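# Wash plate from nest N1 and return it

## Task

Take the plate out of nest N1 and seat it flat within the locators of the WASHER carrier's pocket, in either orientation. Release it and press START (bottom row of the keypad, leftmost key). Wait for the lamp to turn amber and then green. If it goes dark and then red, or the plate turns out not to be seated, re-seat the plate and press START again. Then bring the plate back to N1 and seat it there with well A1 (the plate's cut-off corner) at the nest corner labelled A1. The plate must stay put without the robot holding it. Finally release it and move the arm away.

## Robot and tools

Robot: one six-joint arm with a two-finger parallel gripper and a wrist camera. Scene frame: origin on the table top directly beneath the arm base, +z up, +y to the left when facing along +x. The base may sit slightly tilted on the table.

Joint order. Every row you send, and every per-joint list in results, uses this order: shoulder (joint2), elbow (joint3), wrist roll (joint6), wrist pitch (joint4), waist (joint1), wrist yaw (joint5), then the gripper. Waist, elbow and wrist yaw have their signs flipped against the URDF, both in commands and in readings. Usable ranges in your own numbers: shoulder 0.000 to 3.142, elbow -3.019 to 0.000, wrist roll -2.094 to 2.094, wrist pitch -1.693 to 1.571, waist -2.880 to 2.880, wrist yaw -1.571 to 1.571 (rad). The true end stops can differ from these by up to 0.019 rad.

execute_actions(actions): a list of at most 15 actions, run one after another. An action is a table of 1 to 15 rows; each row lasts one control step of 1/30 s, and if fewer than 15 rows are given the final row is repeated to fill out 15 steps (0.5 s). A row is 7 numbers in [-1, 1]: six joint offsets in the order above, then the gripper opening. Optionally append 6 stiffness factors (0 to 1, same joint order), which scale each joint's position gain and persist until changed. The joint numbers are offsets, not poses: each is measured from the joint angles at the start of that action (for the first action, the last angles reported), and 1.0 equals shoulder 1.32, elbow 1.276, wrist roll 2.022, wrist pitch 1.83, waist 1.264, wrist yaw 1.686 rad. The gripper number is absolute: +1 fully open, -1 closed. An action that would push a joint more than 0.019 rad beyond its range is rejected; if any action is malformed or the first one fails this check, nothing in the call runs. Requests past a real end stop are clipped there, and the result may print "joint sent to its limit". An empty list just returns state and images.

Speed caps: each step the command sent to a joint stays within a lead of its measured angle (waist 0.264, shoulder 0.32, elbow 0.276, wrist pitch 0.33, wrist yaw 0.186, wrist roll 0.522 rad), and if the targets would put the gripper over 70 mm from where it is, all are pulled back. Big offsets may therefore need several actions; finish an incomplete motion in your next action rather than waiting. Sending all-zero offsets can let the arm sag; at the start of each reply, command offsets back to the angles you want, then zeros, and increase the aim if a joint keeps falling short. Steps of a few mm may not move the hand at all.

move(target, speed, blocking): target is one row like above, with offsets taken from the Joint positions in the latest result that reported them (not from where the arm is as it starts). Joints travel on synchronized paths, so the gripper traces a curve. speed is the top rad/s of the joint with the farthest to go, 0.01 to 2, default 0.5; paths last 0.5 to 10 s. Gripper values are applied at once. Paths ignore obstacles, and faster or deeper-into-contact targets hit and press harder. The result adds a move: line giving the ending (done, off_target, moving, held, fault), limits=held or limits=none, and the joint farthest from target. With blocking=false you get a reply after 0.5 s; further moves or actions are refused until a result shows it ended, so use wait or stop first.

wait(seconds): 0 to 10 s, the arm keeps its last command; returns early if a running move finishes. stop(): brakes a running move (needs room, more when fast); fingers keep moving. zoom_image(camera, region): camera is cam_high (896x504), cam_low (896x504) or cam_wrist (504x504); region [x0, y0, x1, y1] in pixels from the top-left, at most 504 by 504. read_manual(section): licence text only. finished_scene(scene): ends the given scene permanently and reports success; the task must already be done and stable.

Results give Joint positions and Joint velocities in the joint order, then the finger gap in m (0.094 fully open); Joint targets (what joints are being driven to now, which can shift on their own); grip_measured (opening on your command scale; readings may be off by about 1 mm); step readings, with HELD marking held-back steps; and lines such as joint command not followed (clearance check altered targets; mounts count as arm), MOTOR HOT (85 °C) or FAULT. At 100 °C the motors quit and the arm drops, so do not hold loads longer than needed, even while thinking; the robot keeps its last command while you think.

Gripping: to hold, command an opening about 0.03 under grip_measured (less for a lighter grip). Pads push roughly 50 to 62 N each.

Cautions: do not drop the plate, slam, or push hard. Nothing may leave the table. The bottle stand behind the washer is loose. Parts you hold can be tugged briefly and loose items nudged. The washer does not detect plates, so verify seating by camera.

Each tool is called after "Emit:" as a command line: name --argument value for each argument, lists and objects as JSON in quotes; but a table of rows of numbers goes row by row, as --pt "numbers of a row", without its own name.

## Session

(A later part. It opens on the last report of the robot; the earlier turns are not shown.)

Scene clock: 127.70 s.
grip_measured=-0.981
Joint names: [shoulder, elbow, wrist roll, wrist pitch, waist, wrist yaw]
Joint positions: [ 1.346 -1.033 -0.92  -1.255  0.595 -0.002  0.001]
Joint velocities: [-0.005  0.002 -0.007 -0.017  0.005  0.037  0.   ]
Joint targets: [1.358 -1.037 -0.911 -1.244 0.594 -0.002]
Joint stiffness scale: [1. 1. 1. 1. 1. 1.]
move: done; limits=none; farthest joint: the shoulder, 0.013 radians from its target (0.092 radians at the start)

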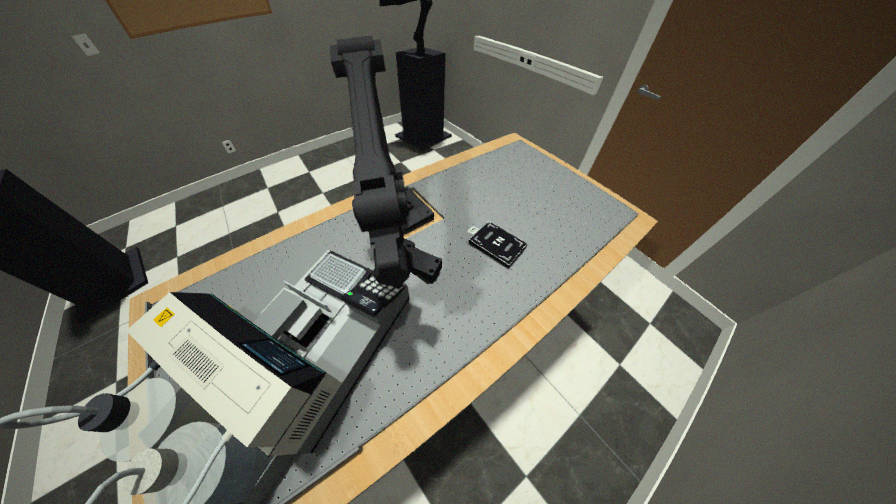

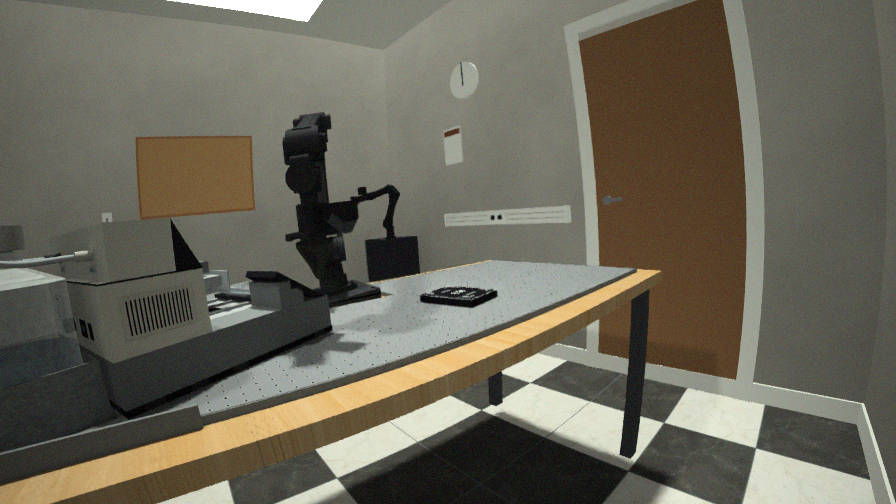

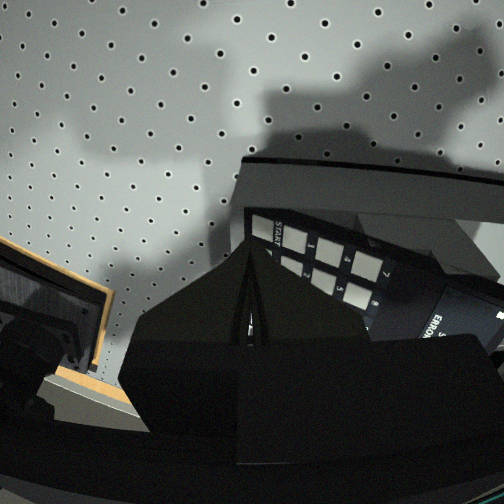

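Emit:
move --target '[0.027,0.009,0,0.023,0.022,0,-1]' --speed 0.07

Scene clock: 132.73 s.
grip_measured=-0.981
Joint names: [shoulder, elbow, wrist roll, wrist pitch, waist, wrist yaw]
Joint positions: [ 1.368 -1.018 -0.92  -1.223  0.61  -0.002  0.001]
Joint velocities: [-0.015  0.002  0.051 -0.007  0.005  0.037  0.001]
Joint targets: [1.381 -1.022 -0.921 -1.213 0.623 -0.002]
Joint stiffness scale: [1. 1. 1. 1. 1. 1.]
move: done; limits=none; farthest joint: the waist, 0.013 radians from its target (0.027 radians at the start)

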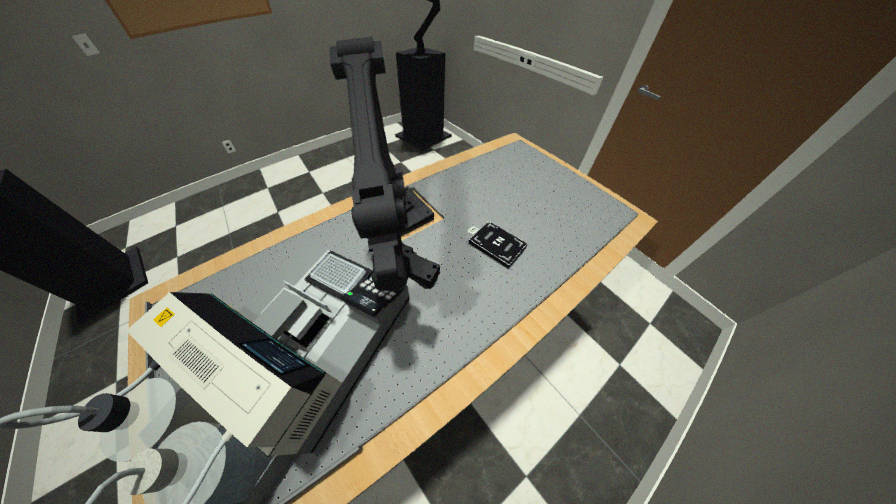

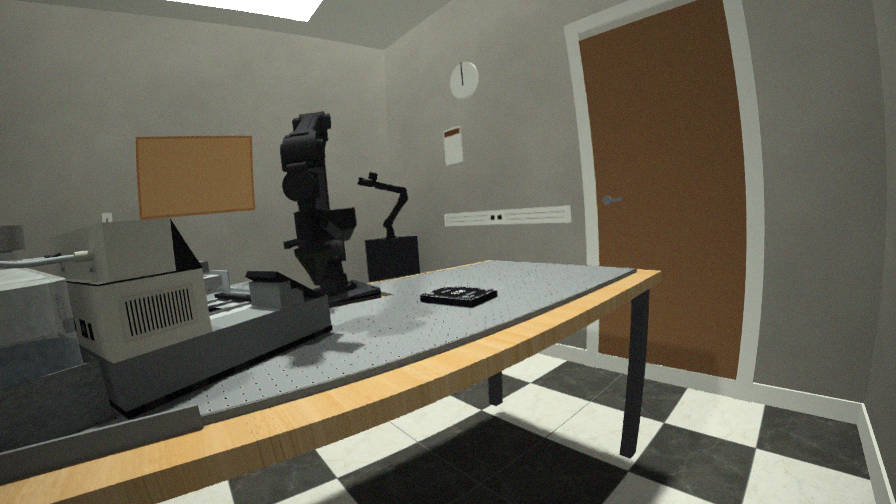

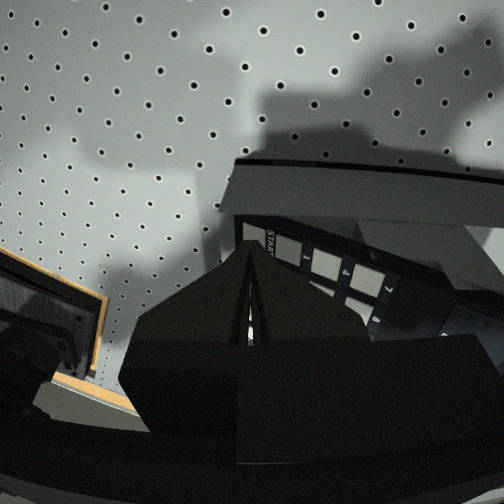

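Emit:
move --target '[0.023,0.021,0,0.031,0.018,0,-1]' --speed 0.05

Scene clock: 136.27 s.
grip_measured=-0.981
Joint names: [shoulder, elbow, wrist roll, wrist pitch, waist, wrist yaw]
Joint positions: [ 1.382 -0.99  -0.92  -1.179  0.618 -0.002  0.001]
Joint velocities: [ 0.005  0.012  0.081 -0.002  0.015  0.066 -0.   ]
Joint targets: [1.398 -0.991 -0.920 -1.167 0.633 -0.002]
Joint stiffness scale: [1. 1. 1. 1. 1. 1.]
move: done; limits=none; farthest joint: the shoulder, 0.016 radians from its target (0.030 radians at the start)

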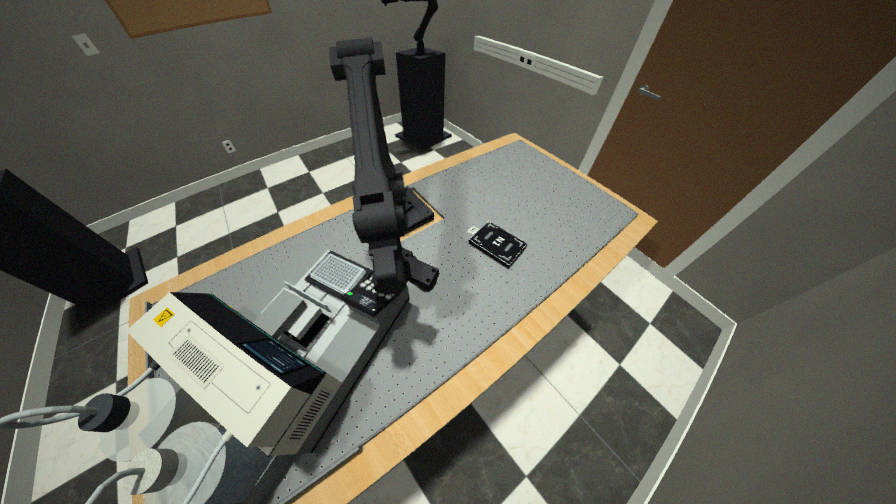

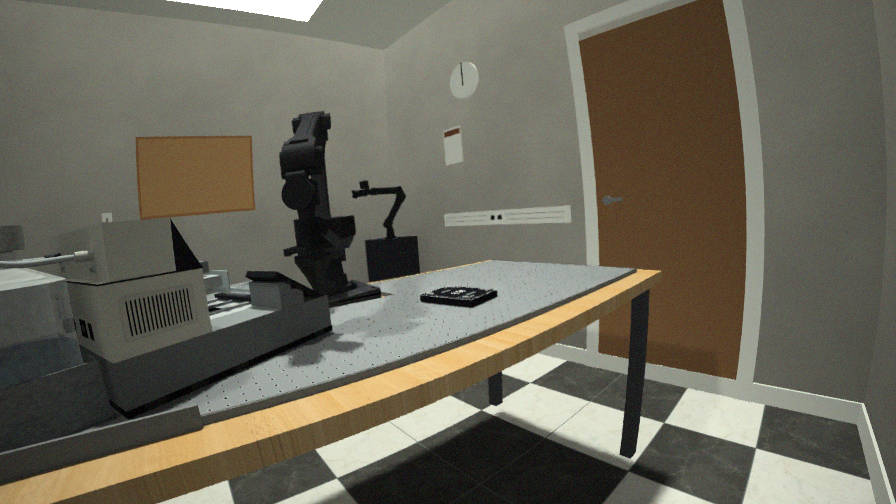

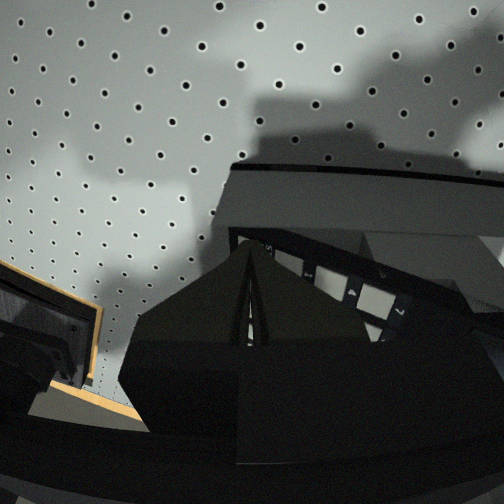

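Shoulder alone presses nearly straight down here.

Emit:
move --target '[0.028,0,0,0.006,0,0,-1]' --speed 0.04

Scene clock: 146.63 s.
grip_measured=-0.981
Joint names: [shoulder, elbow, wrist roll, wrist pitch, waist, wrist yaw]
Joint positions: [ 1.384 -0.99  -0.92  -1.179  0.618 -0.002  0.001]
Joint velocities: [-0.005  0.007 -0.051  0.007  0.015  0.022 -0.   ]
Joint targets: [1.419 -0.990 -0.920 -1.168 0.618 -0.002]
Joint stiffness scale: [1. 1. 1. 1. 1. 1.]
move: off_target; limits=none; farthest joint: the shoulder, 0.035 radians from its target (0.037 radians at the start)

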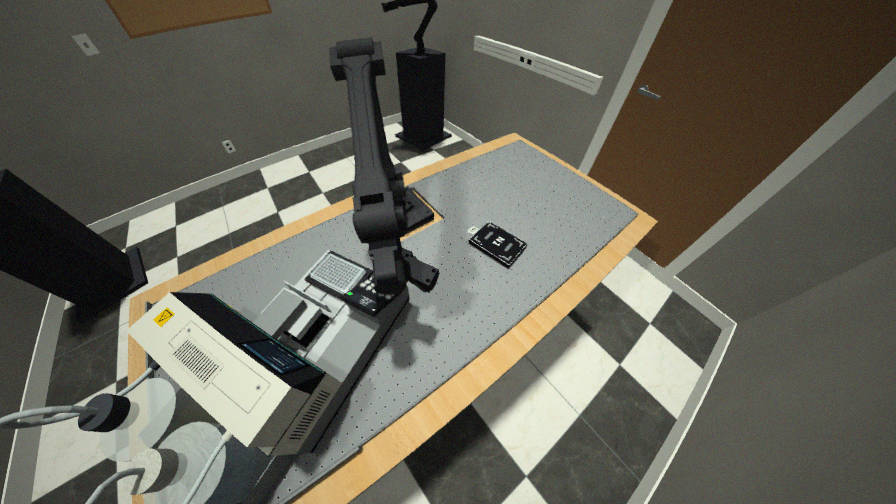

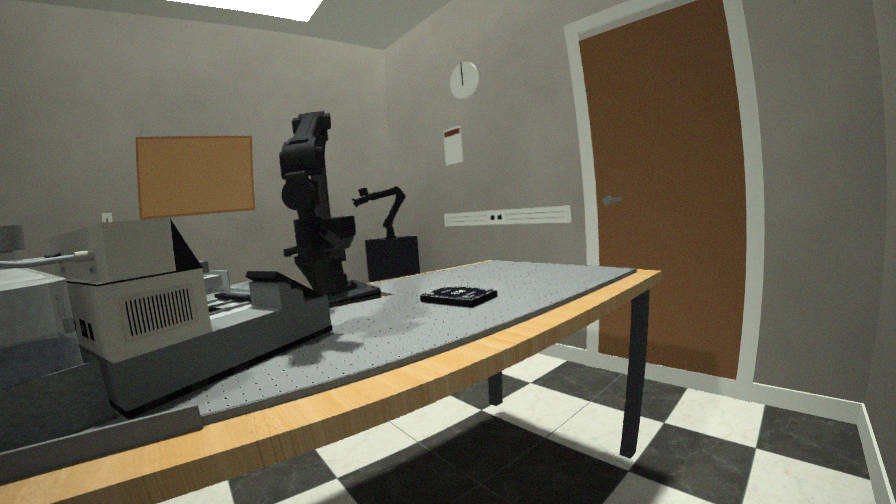

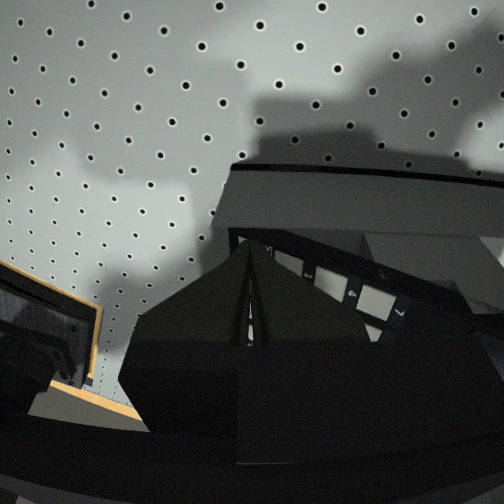

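Emit:
move --target '[-0.025,-0.015,0,0,0,0,-1]' --speed 0.08

Emit:
zoom_image --camera "cam_high" --region '[300,240,420,330]'

Scene clock: 149.17 s.
grip_measured=-0.981
Joint names: [shoulder, elbow, wrist roll, wrist pitch, waist, wrist yaw]
Joint positions: [ 1.367 -0.99  -0.92  -1.179  0.618 -0.002  0.001]
Joint velocities: [-0.015 -0.002 -0.051  0.007  0.015 -0.007 -0.   ]
Joint targets: [1.351 -1.009 -0.920 -1.179 0.618 -0.002]
Joint stiffness scale: [1. 1. 1. 1. 1. 1.]
move: done; limits=none; farthest joint: the elbow, 0.019 radians from its target (0.019 radians at the start)

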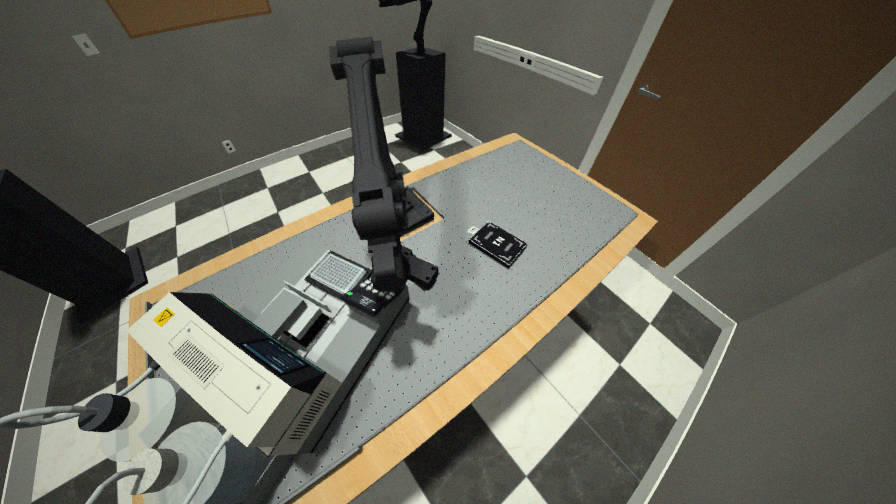

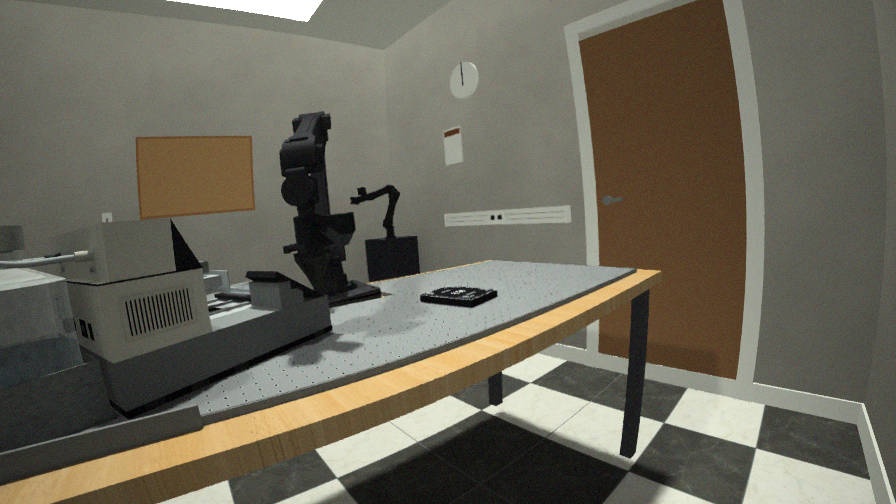

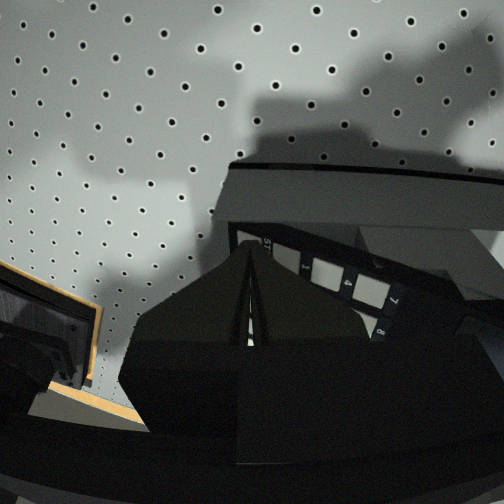

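Region (300, 240, 420, 330) of cam_high's 896x504 image, scaled by 4.200, with more detail than that image has; it fills the top 378 rows of this view, and the rest is white.

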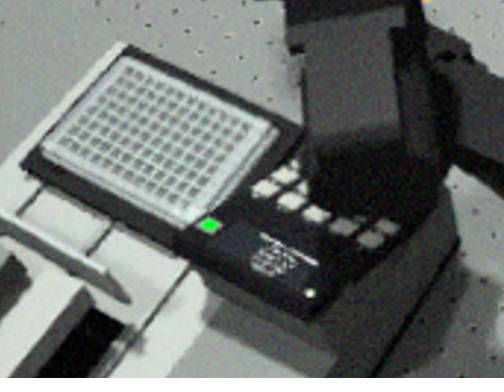

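Emit:
move --target '[0,-0.01,0,-0.012,-0.016,0,-1]' --speed 0.08

Emit:
move --target '[0.045,-0.003,0,0,0,0,-1]' --speed 0.05

Scene clock: 152.57 s.
grip_measured=-0.981
Joint names: [shoulder, elbow, wrist roll, wrist pitch, waist, wrist yaw]
Joint positions: [ 1.367 -0.99  -0.92  -1.192  0.611 -0.002  0.001]
Joint velocities: [-0.005 -0.007  0.051  0.007  0.005  0.007 -0.001]
Joint targets: [1.367 -1.003 -0.920 -1.201 0.598 -0.002]
Joint stiffness scale: [1. 1. 1. 1. 1. 1.]
move: done; limits=none; farthest joint: the waist, 0.014 radians from its target (0.020 radians at the start)

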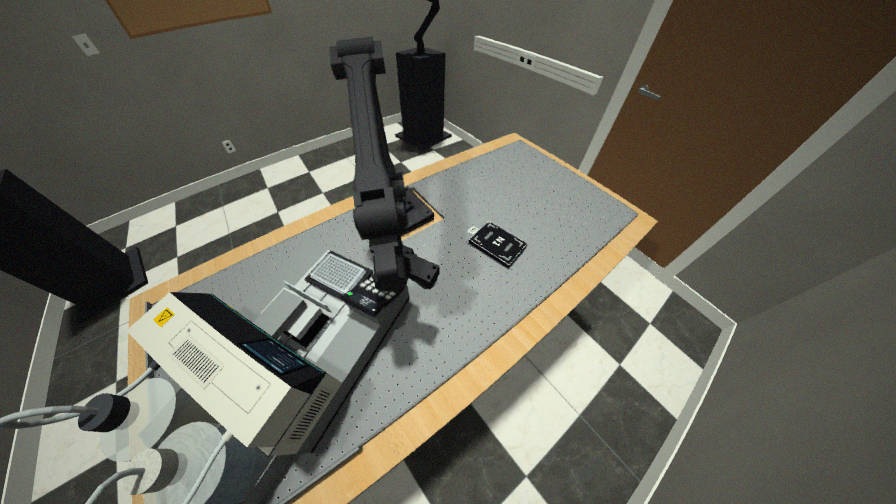

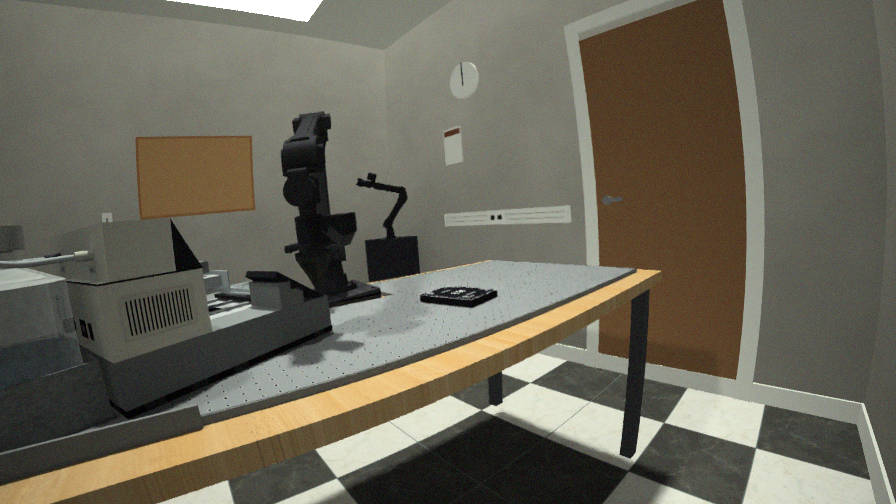

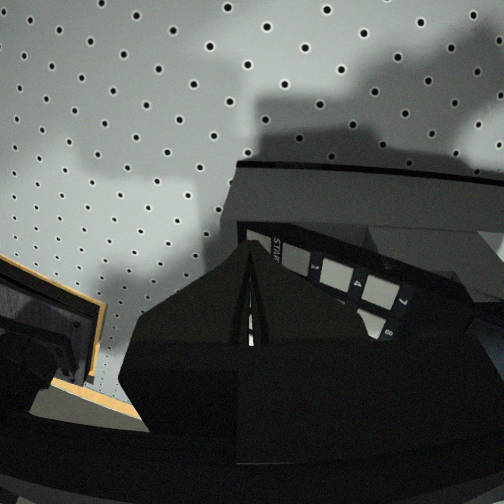

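Scene clock: 153.97 s.
grip_measured=-0.981
Joint names: [shoulder, elbow, wrist roll, wrist pitch, waist, wrist yaw]
Joint positions: [ 1.394 -0.99  -0.92  -1.192  0.611 -0.002  0.001]
Joint velocities: [ 0.015  0.022 -0.051 -0.012  0.005  0.037 -0.001]
Joint targets: [1.426 -0.994 -0.920 -1.192 0.611 -0.002]
Joint stiffness scale: [1. 1. 1. 1. 1. 1.]
move: off_target; limits=none; farthest joint: the shoulder, 0.033 radians from its target (0.060 radians at the start)

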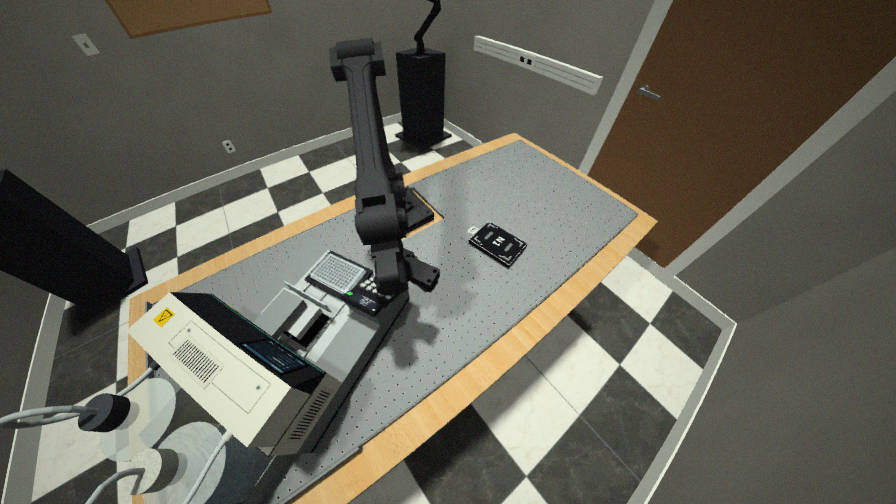

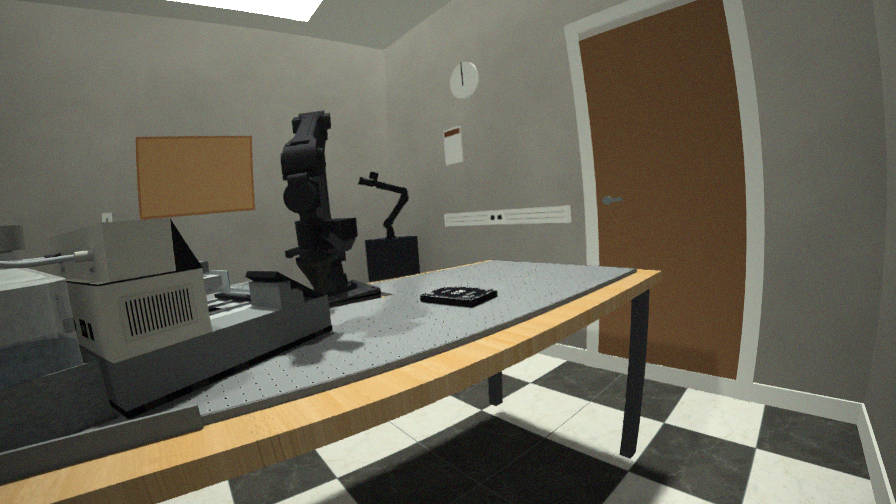

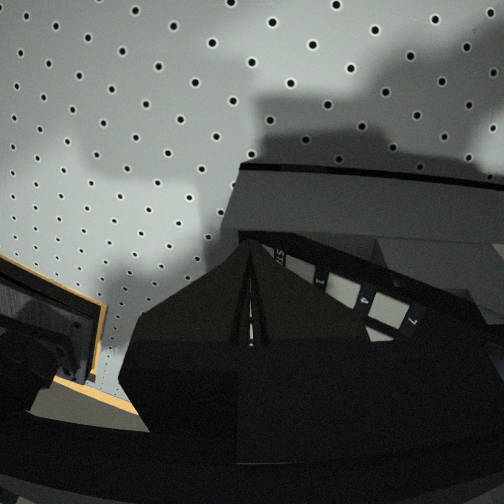

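Emit:
wait --seconds 0

Emit:
zoom_image --camera "cam_wrist" --region '[210,200,350,310]'

Scene clock: 156.83 s.
grip_measured=-0.981
Joint names: [shoulder, elbow, wrist roll, wrist pitch, waist, wrist yaw]
Joint positions: [ 1.394 -0.99  -0.92  -1.192  0.611 -0.002  0.001]
Joint velocities: [ 0.005  0.012  0.037 -0.002 -0.005  0.007 -0.001]
Joint targets: [1.426 -0.994 -0.920 -1.192 0.611 -0.002]
Joint stiffness scale: [1. 1. 1. 1. 1. 1.]

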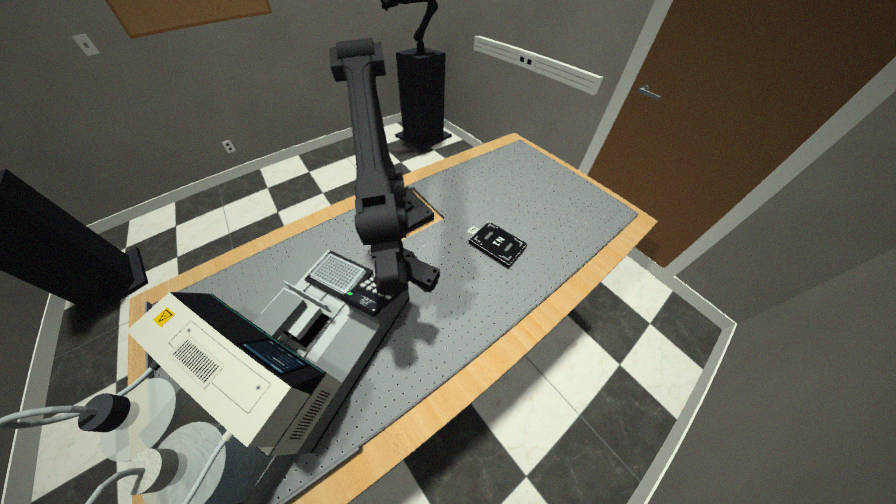

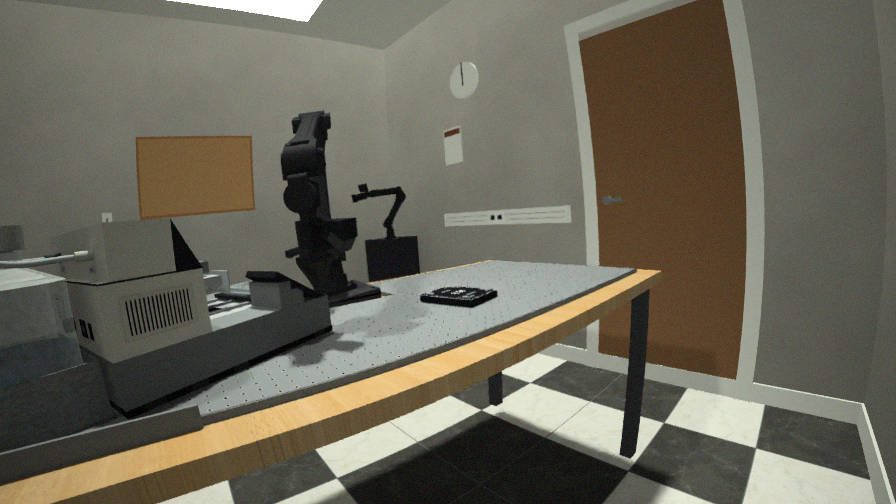

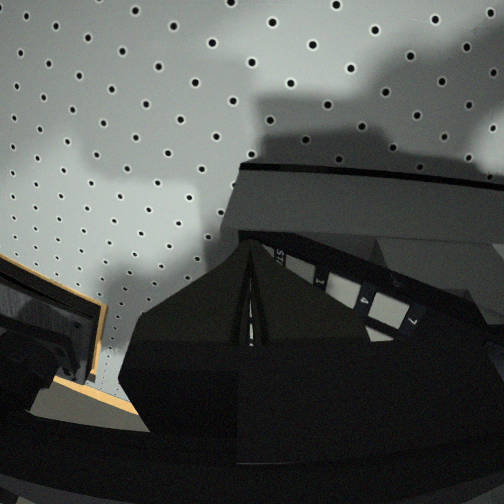

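Region (210, 200, 350, 310) of cam_wrist's 504x504 image, scaled by 3.600, with more detail than that image has; it fills the top 396 rows of this view, and the rest is white.

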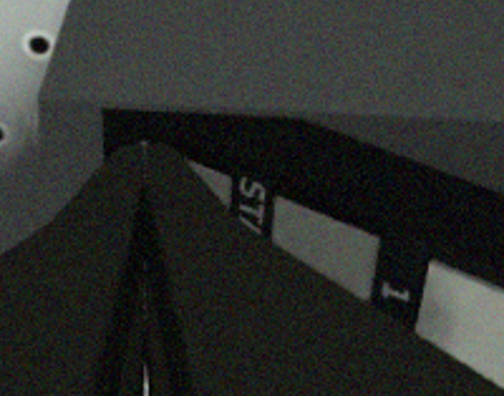

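Emit:
move --target '[-0.035,-0.015,0,0,0,0,-1]' --speed 0.1

Emit:
move --target '[0,-0.015,0.77,0,0,0,-1]' --speed 1.2

Scene clock: 161.27 s.
grip_measured=-0.981
Joint names: [shoulder, elbow, wrist roll, wrist pitch, waist, wrist yaw]
Joint positions: [ 1.36  -0.99  -0.92  -1.192  0.611 -0.001  0.001]
Joint velocities: [ 0.005  0.007  0.007  0.002 -0.015  0.051 -0.   ]
Joint targets: [1.347 -1.009 -0.920 -1.192 0.611 -0.002]
Joint stiffness scale: [1. 1. 1. 1. 1. 1.]
move: done; limits=none; farthest joint: the elbow, 0.019 radians from its target (0.019 radians at the start)

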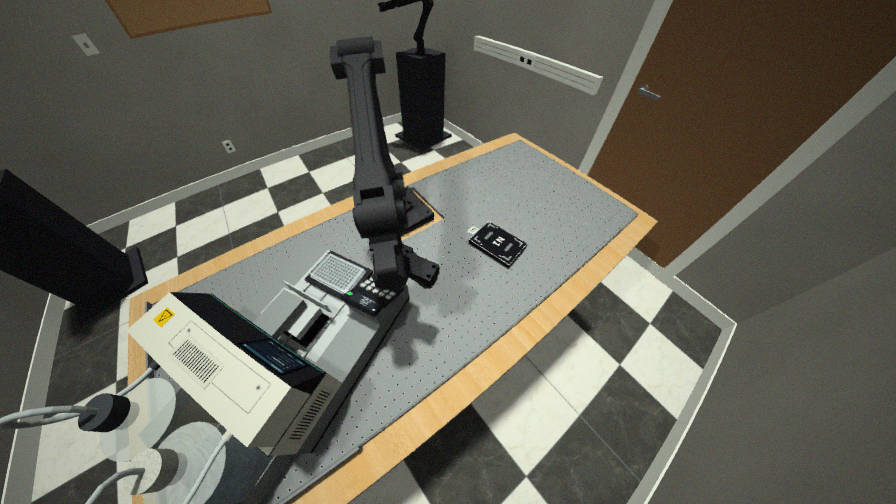

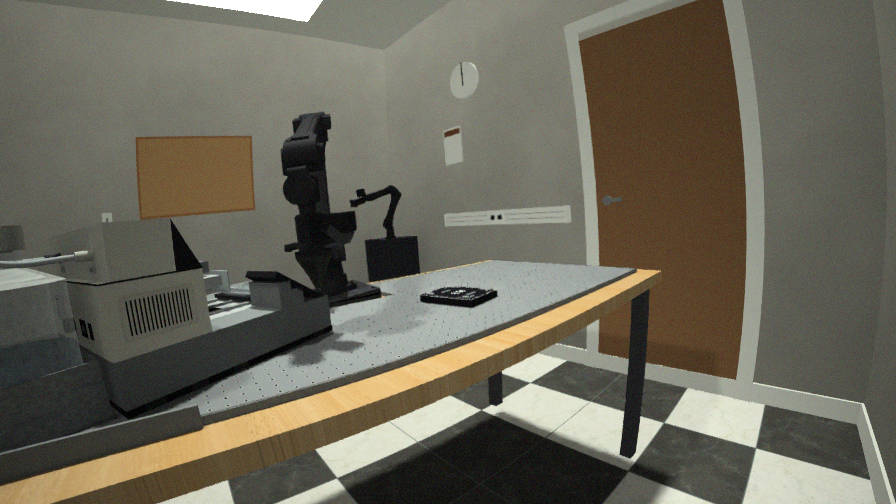

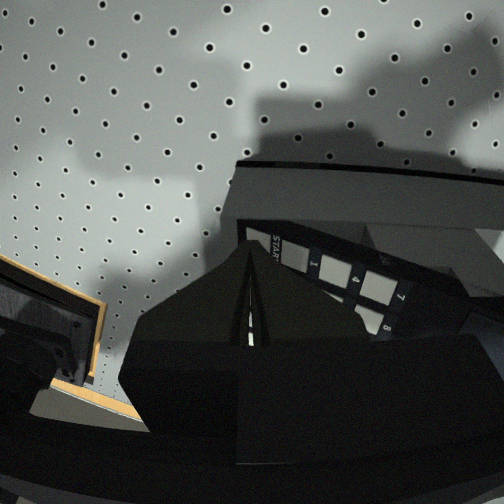

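Scene clock: 163.57 s.
grip_measured=-0.981
Joint names: [shoulder, elbow, wrist roll, wrist pitch, waist, wrist yaw]
Joint positions: [ 1.36  -0.988  0.627 -1.192  0.611 -0.001  0.001]
Joint velocities: [ 0.005  0.012  0.051  0.007  0.015  0.051 -0.001]
Joint targets: [1.360 -1.009 0.637 -1.192 0.611 -0.001]
Joint stiffness scale: [1. 1. 1. 1. 1. 1.]
move: off_target; limits=none; farthest joint: the elbow, 0.021 radians from its target (0.019 radians at the start)

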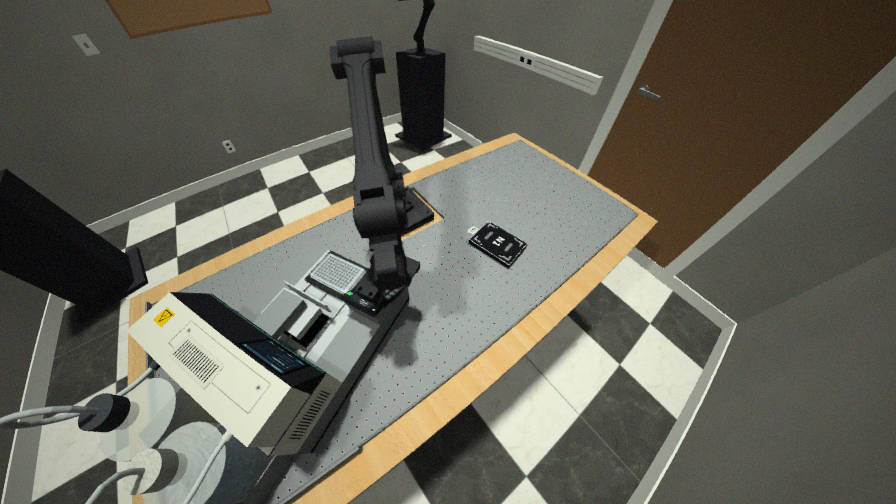

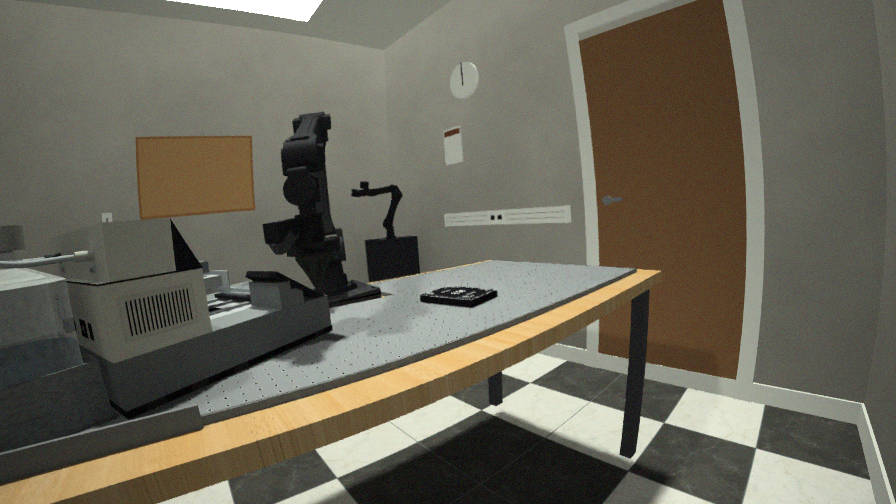

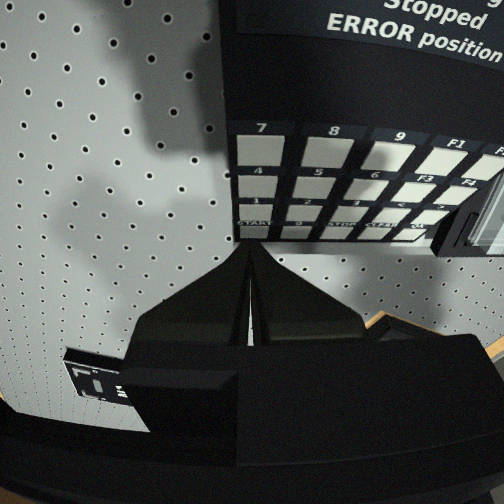

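Emit:
move --target '[0.046,-0.005,0,-0.009,0,0,-1]' --speed 0.05

Emit:
zoom_image --camera "cam_wrist" --region '[210,190,350,290]'

Scene clock: 167.80 s.
grip_measured=-0.981
Joint names: [shoulder, elbow, wrist roll, wrist pitch, waist, wrist yaw]
Joint positions: [ 1.391 -0.988  0.628 -1.203  0.611  0.     0.001]
Joint velocities: [-0.005  0.012 -0.081  0.002  0.015  0.007 -0.   ]
Joint targets: [1.421 -0.995 0.627 -1.208 0.611 -0.001]
Joint stiffness scale: [1. 1. 1. 1. 1. 1.]
move: off_target; limits=none; farthest joint: the shoulder, 0.030 radians from its target (0.061 radians at the start)

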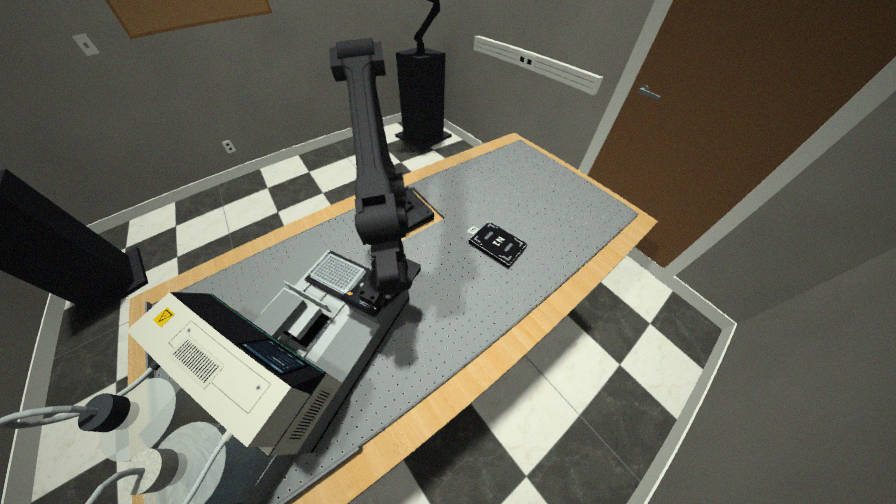

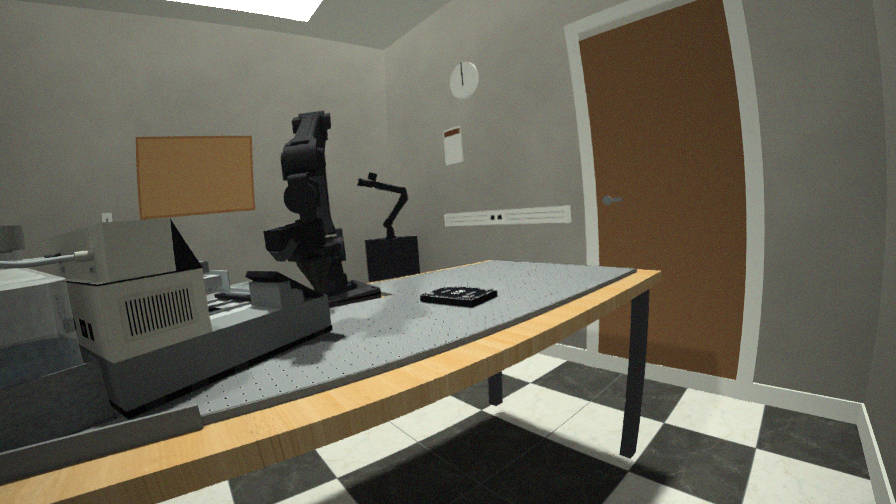

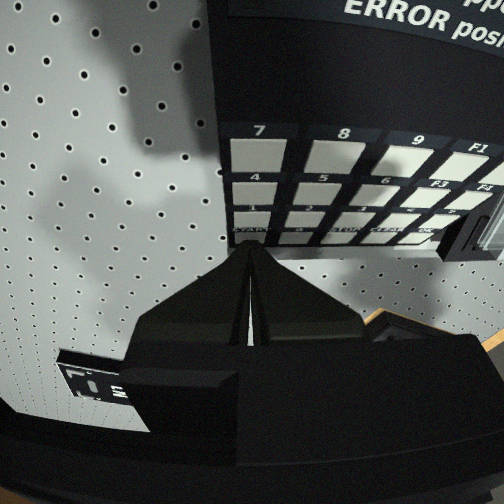

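Region (210, 190, 350, 290) of cam_wrist's 504x504 image, scaled by 3.600, with more detail than that image has; it fills the top 360 rows of this view, and the rest is white.

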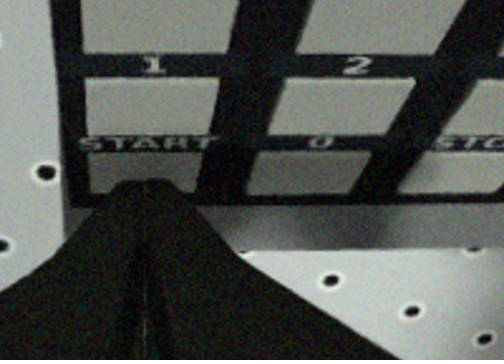

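Amber. Lift.

Emit:
move --target '[-0.1,-0.09,-0.3,-0.085,0,0,-1]' --speed 0.5

Emit:
wait --seconds 10

Scene clock: 171.80 s.
grip_measured=-0.981
Joint names: [shoulder, elbow, wrist roll, wrist pitch, waist, wrist yaw]
Joint positions: [ 1.271 -1.055  0.031 -1.349  0.611  0.001  0.001]
Joint velocities: [ 0.005  0.007  0.022  0.002  0.015  0.022 -0.001]
Joint targets: [1.259 -1.103 0.021 -1.358 0.611 0.000]
Joint stiffness scale: [1. 1. 1. 1. 1. 1.]
move: off_target; limits=none; farthest joint: the elbow, 0.048 radians from its target (0.115 radians at the start)

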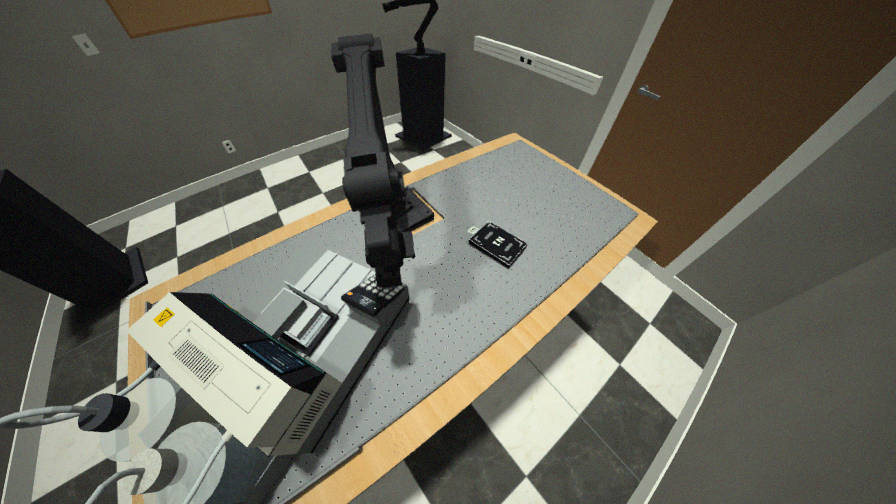

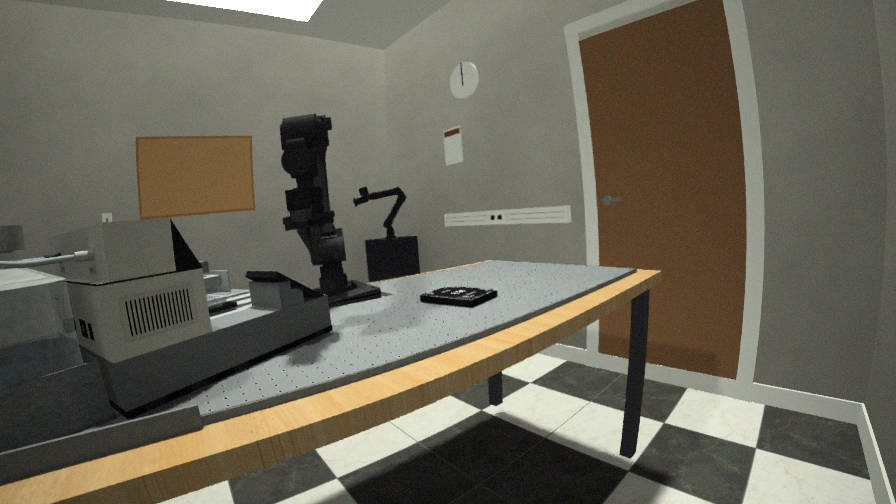

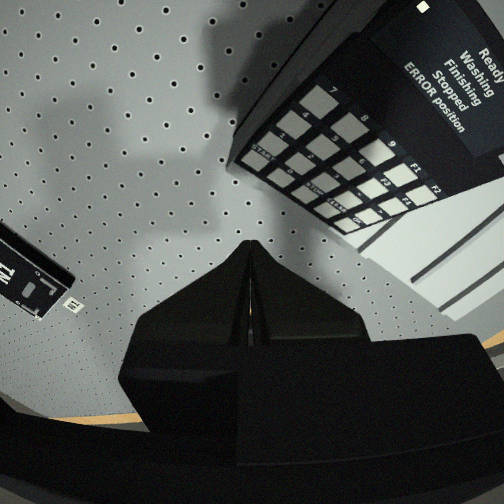

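Scene clock: 181.80 s.
grip_measured=-0.981
Joint names: [shoulder, elbow, wrist roll, wrist pitch, waist, wrist yaw]
Joint positions: [ 1.271 -1.055  0.03  -1.349  0.611  0.001  0.001]
Joint velocities: [ 0.005  0.017 -0.037  0.002 -0.005  0.007  0.001]
Joint targets: [1.259 -1.103 0.021 -1.358 0.611 0.000]
Joint stiffness scale: [1. 1. 1. 1. 1. 1.]
wait: 10.00 s; at rest by 0.17 s

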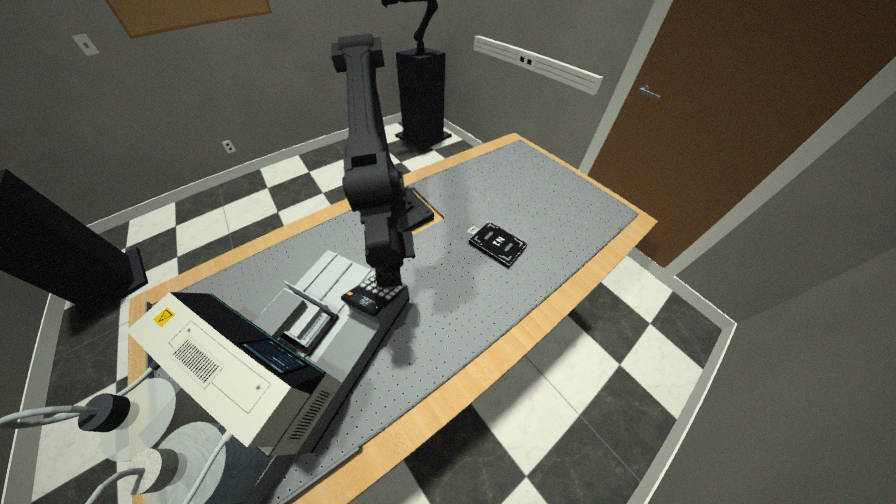

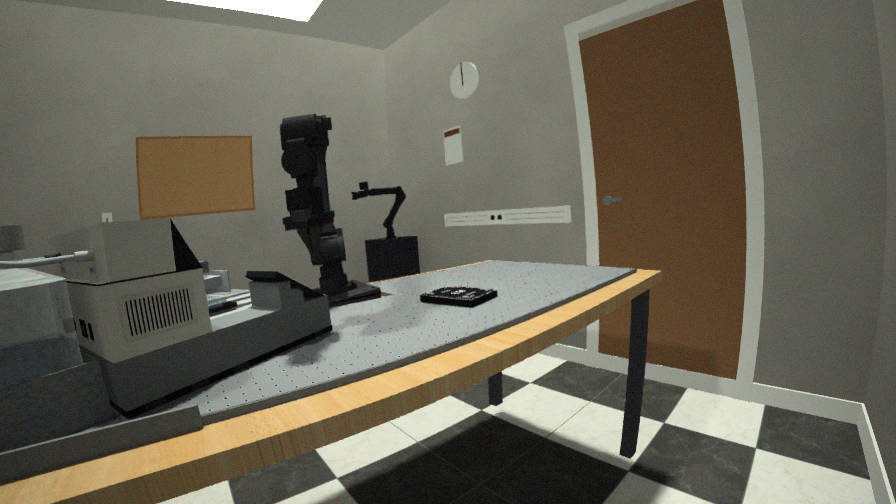

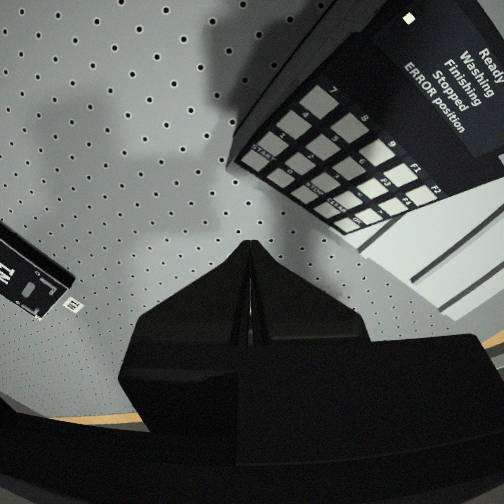

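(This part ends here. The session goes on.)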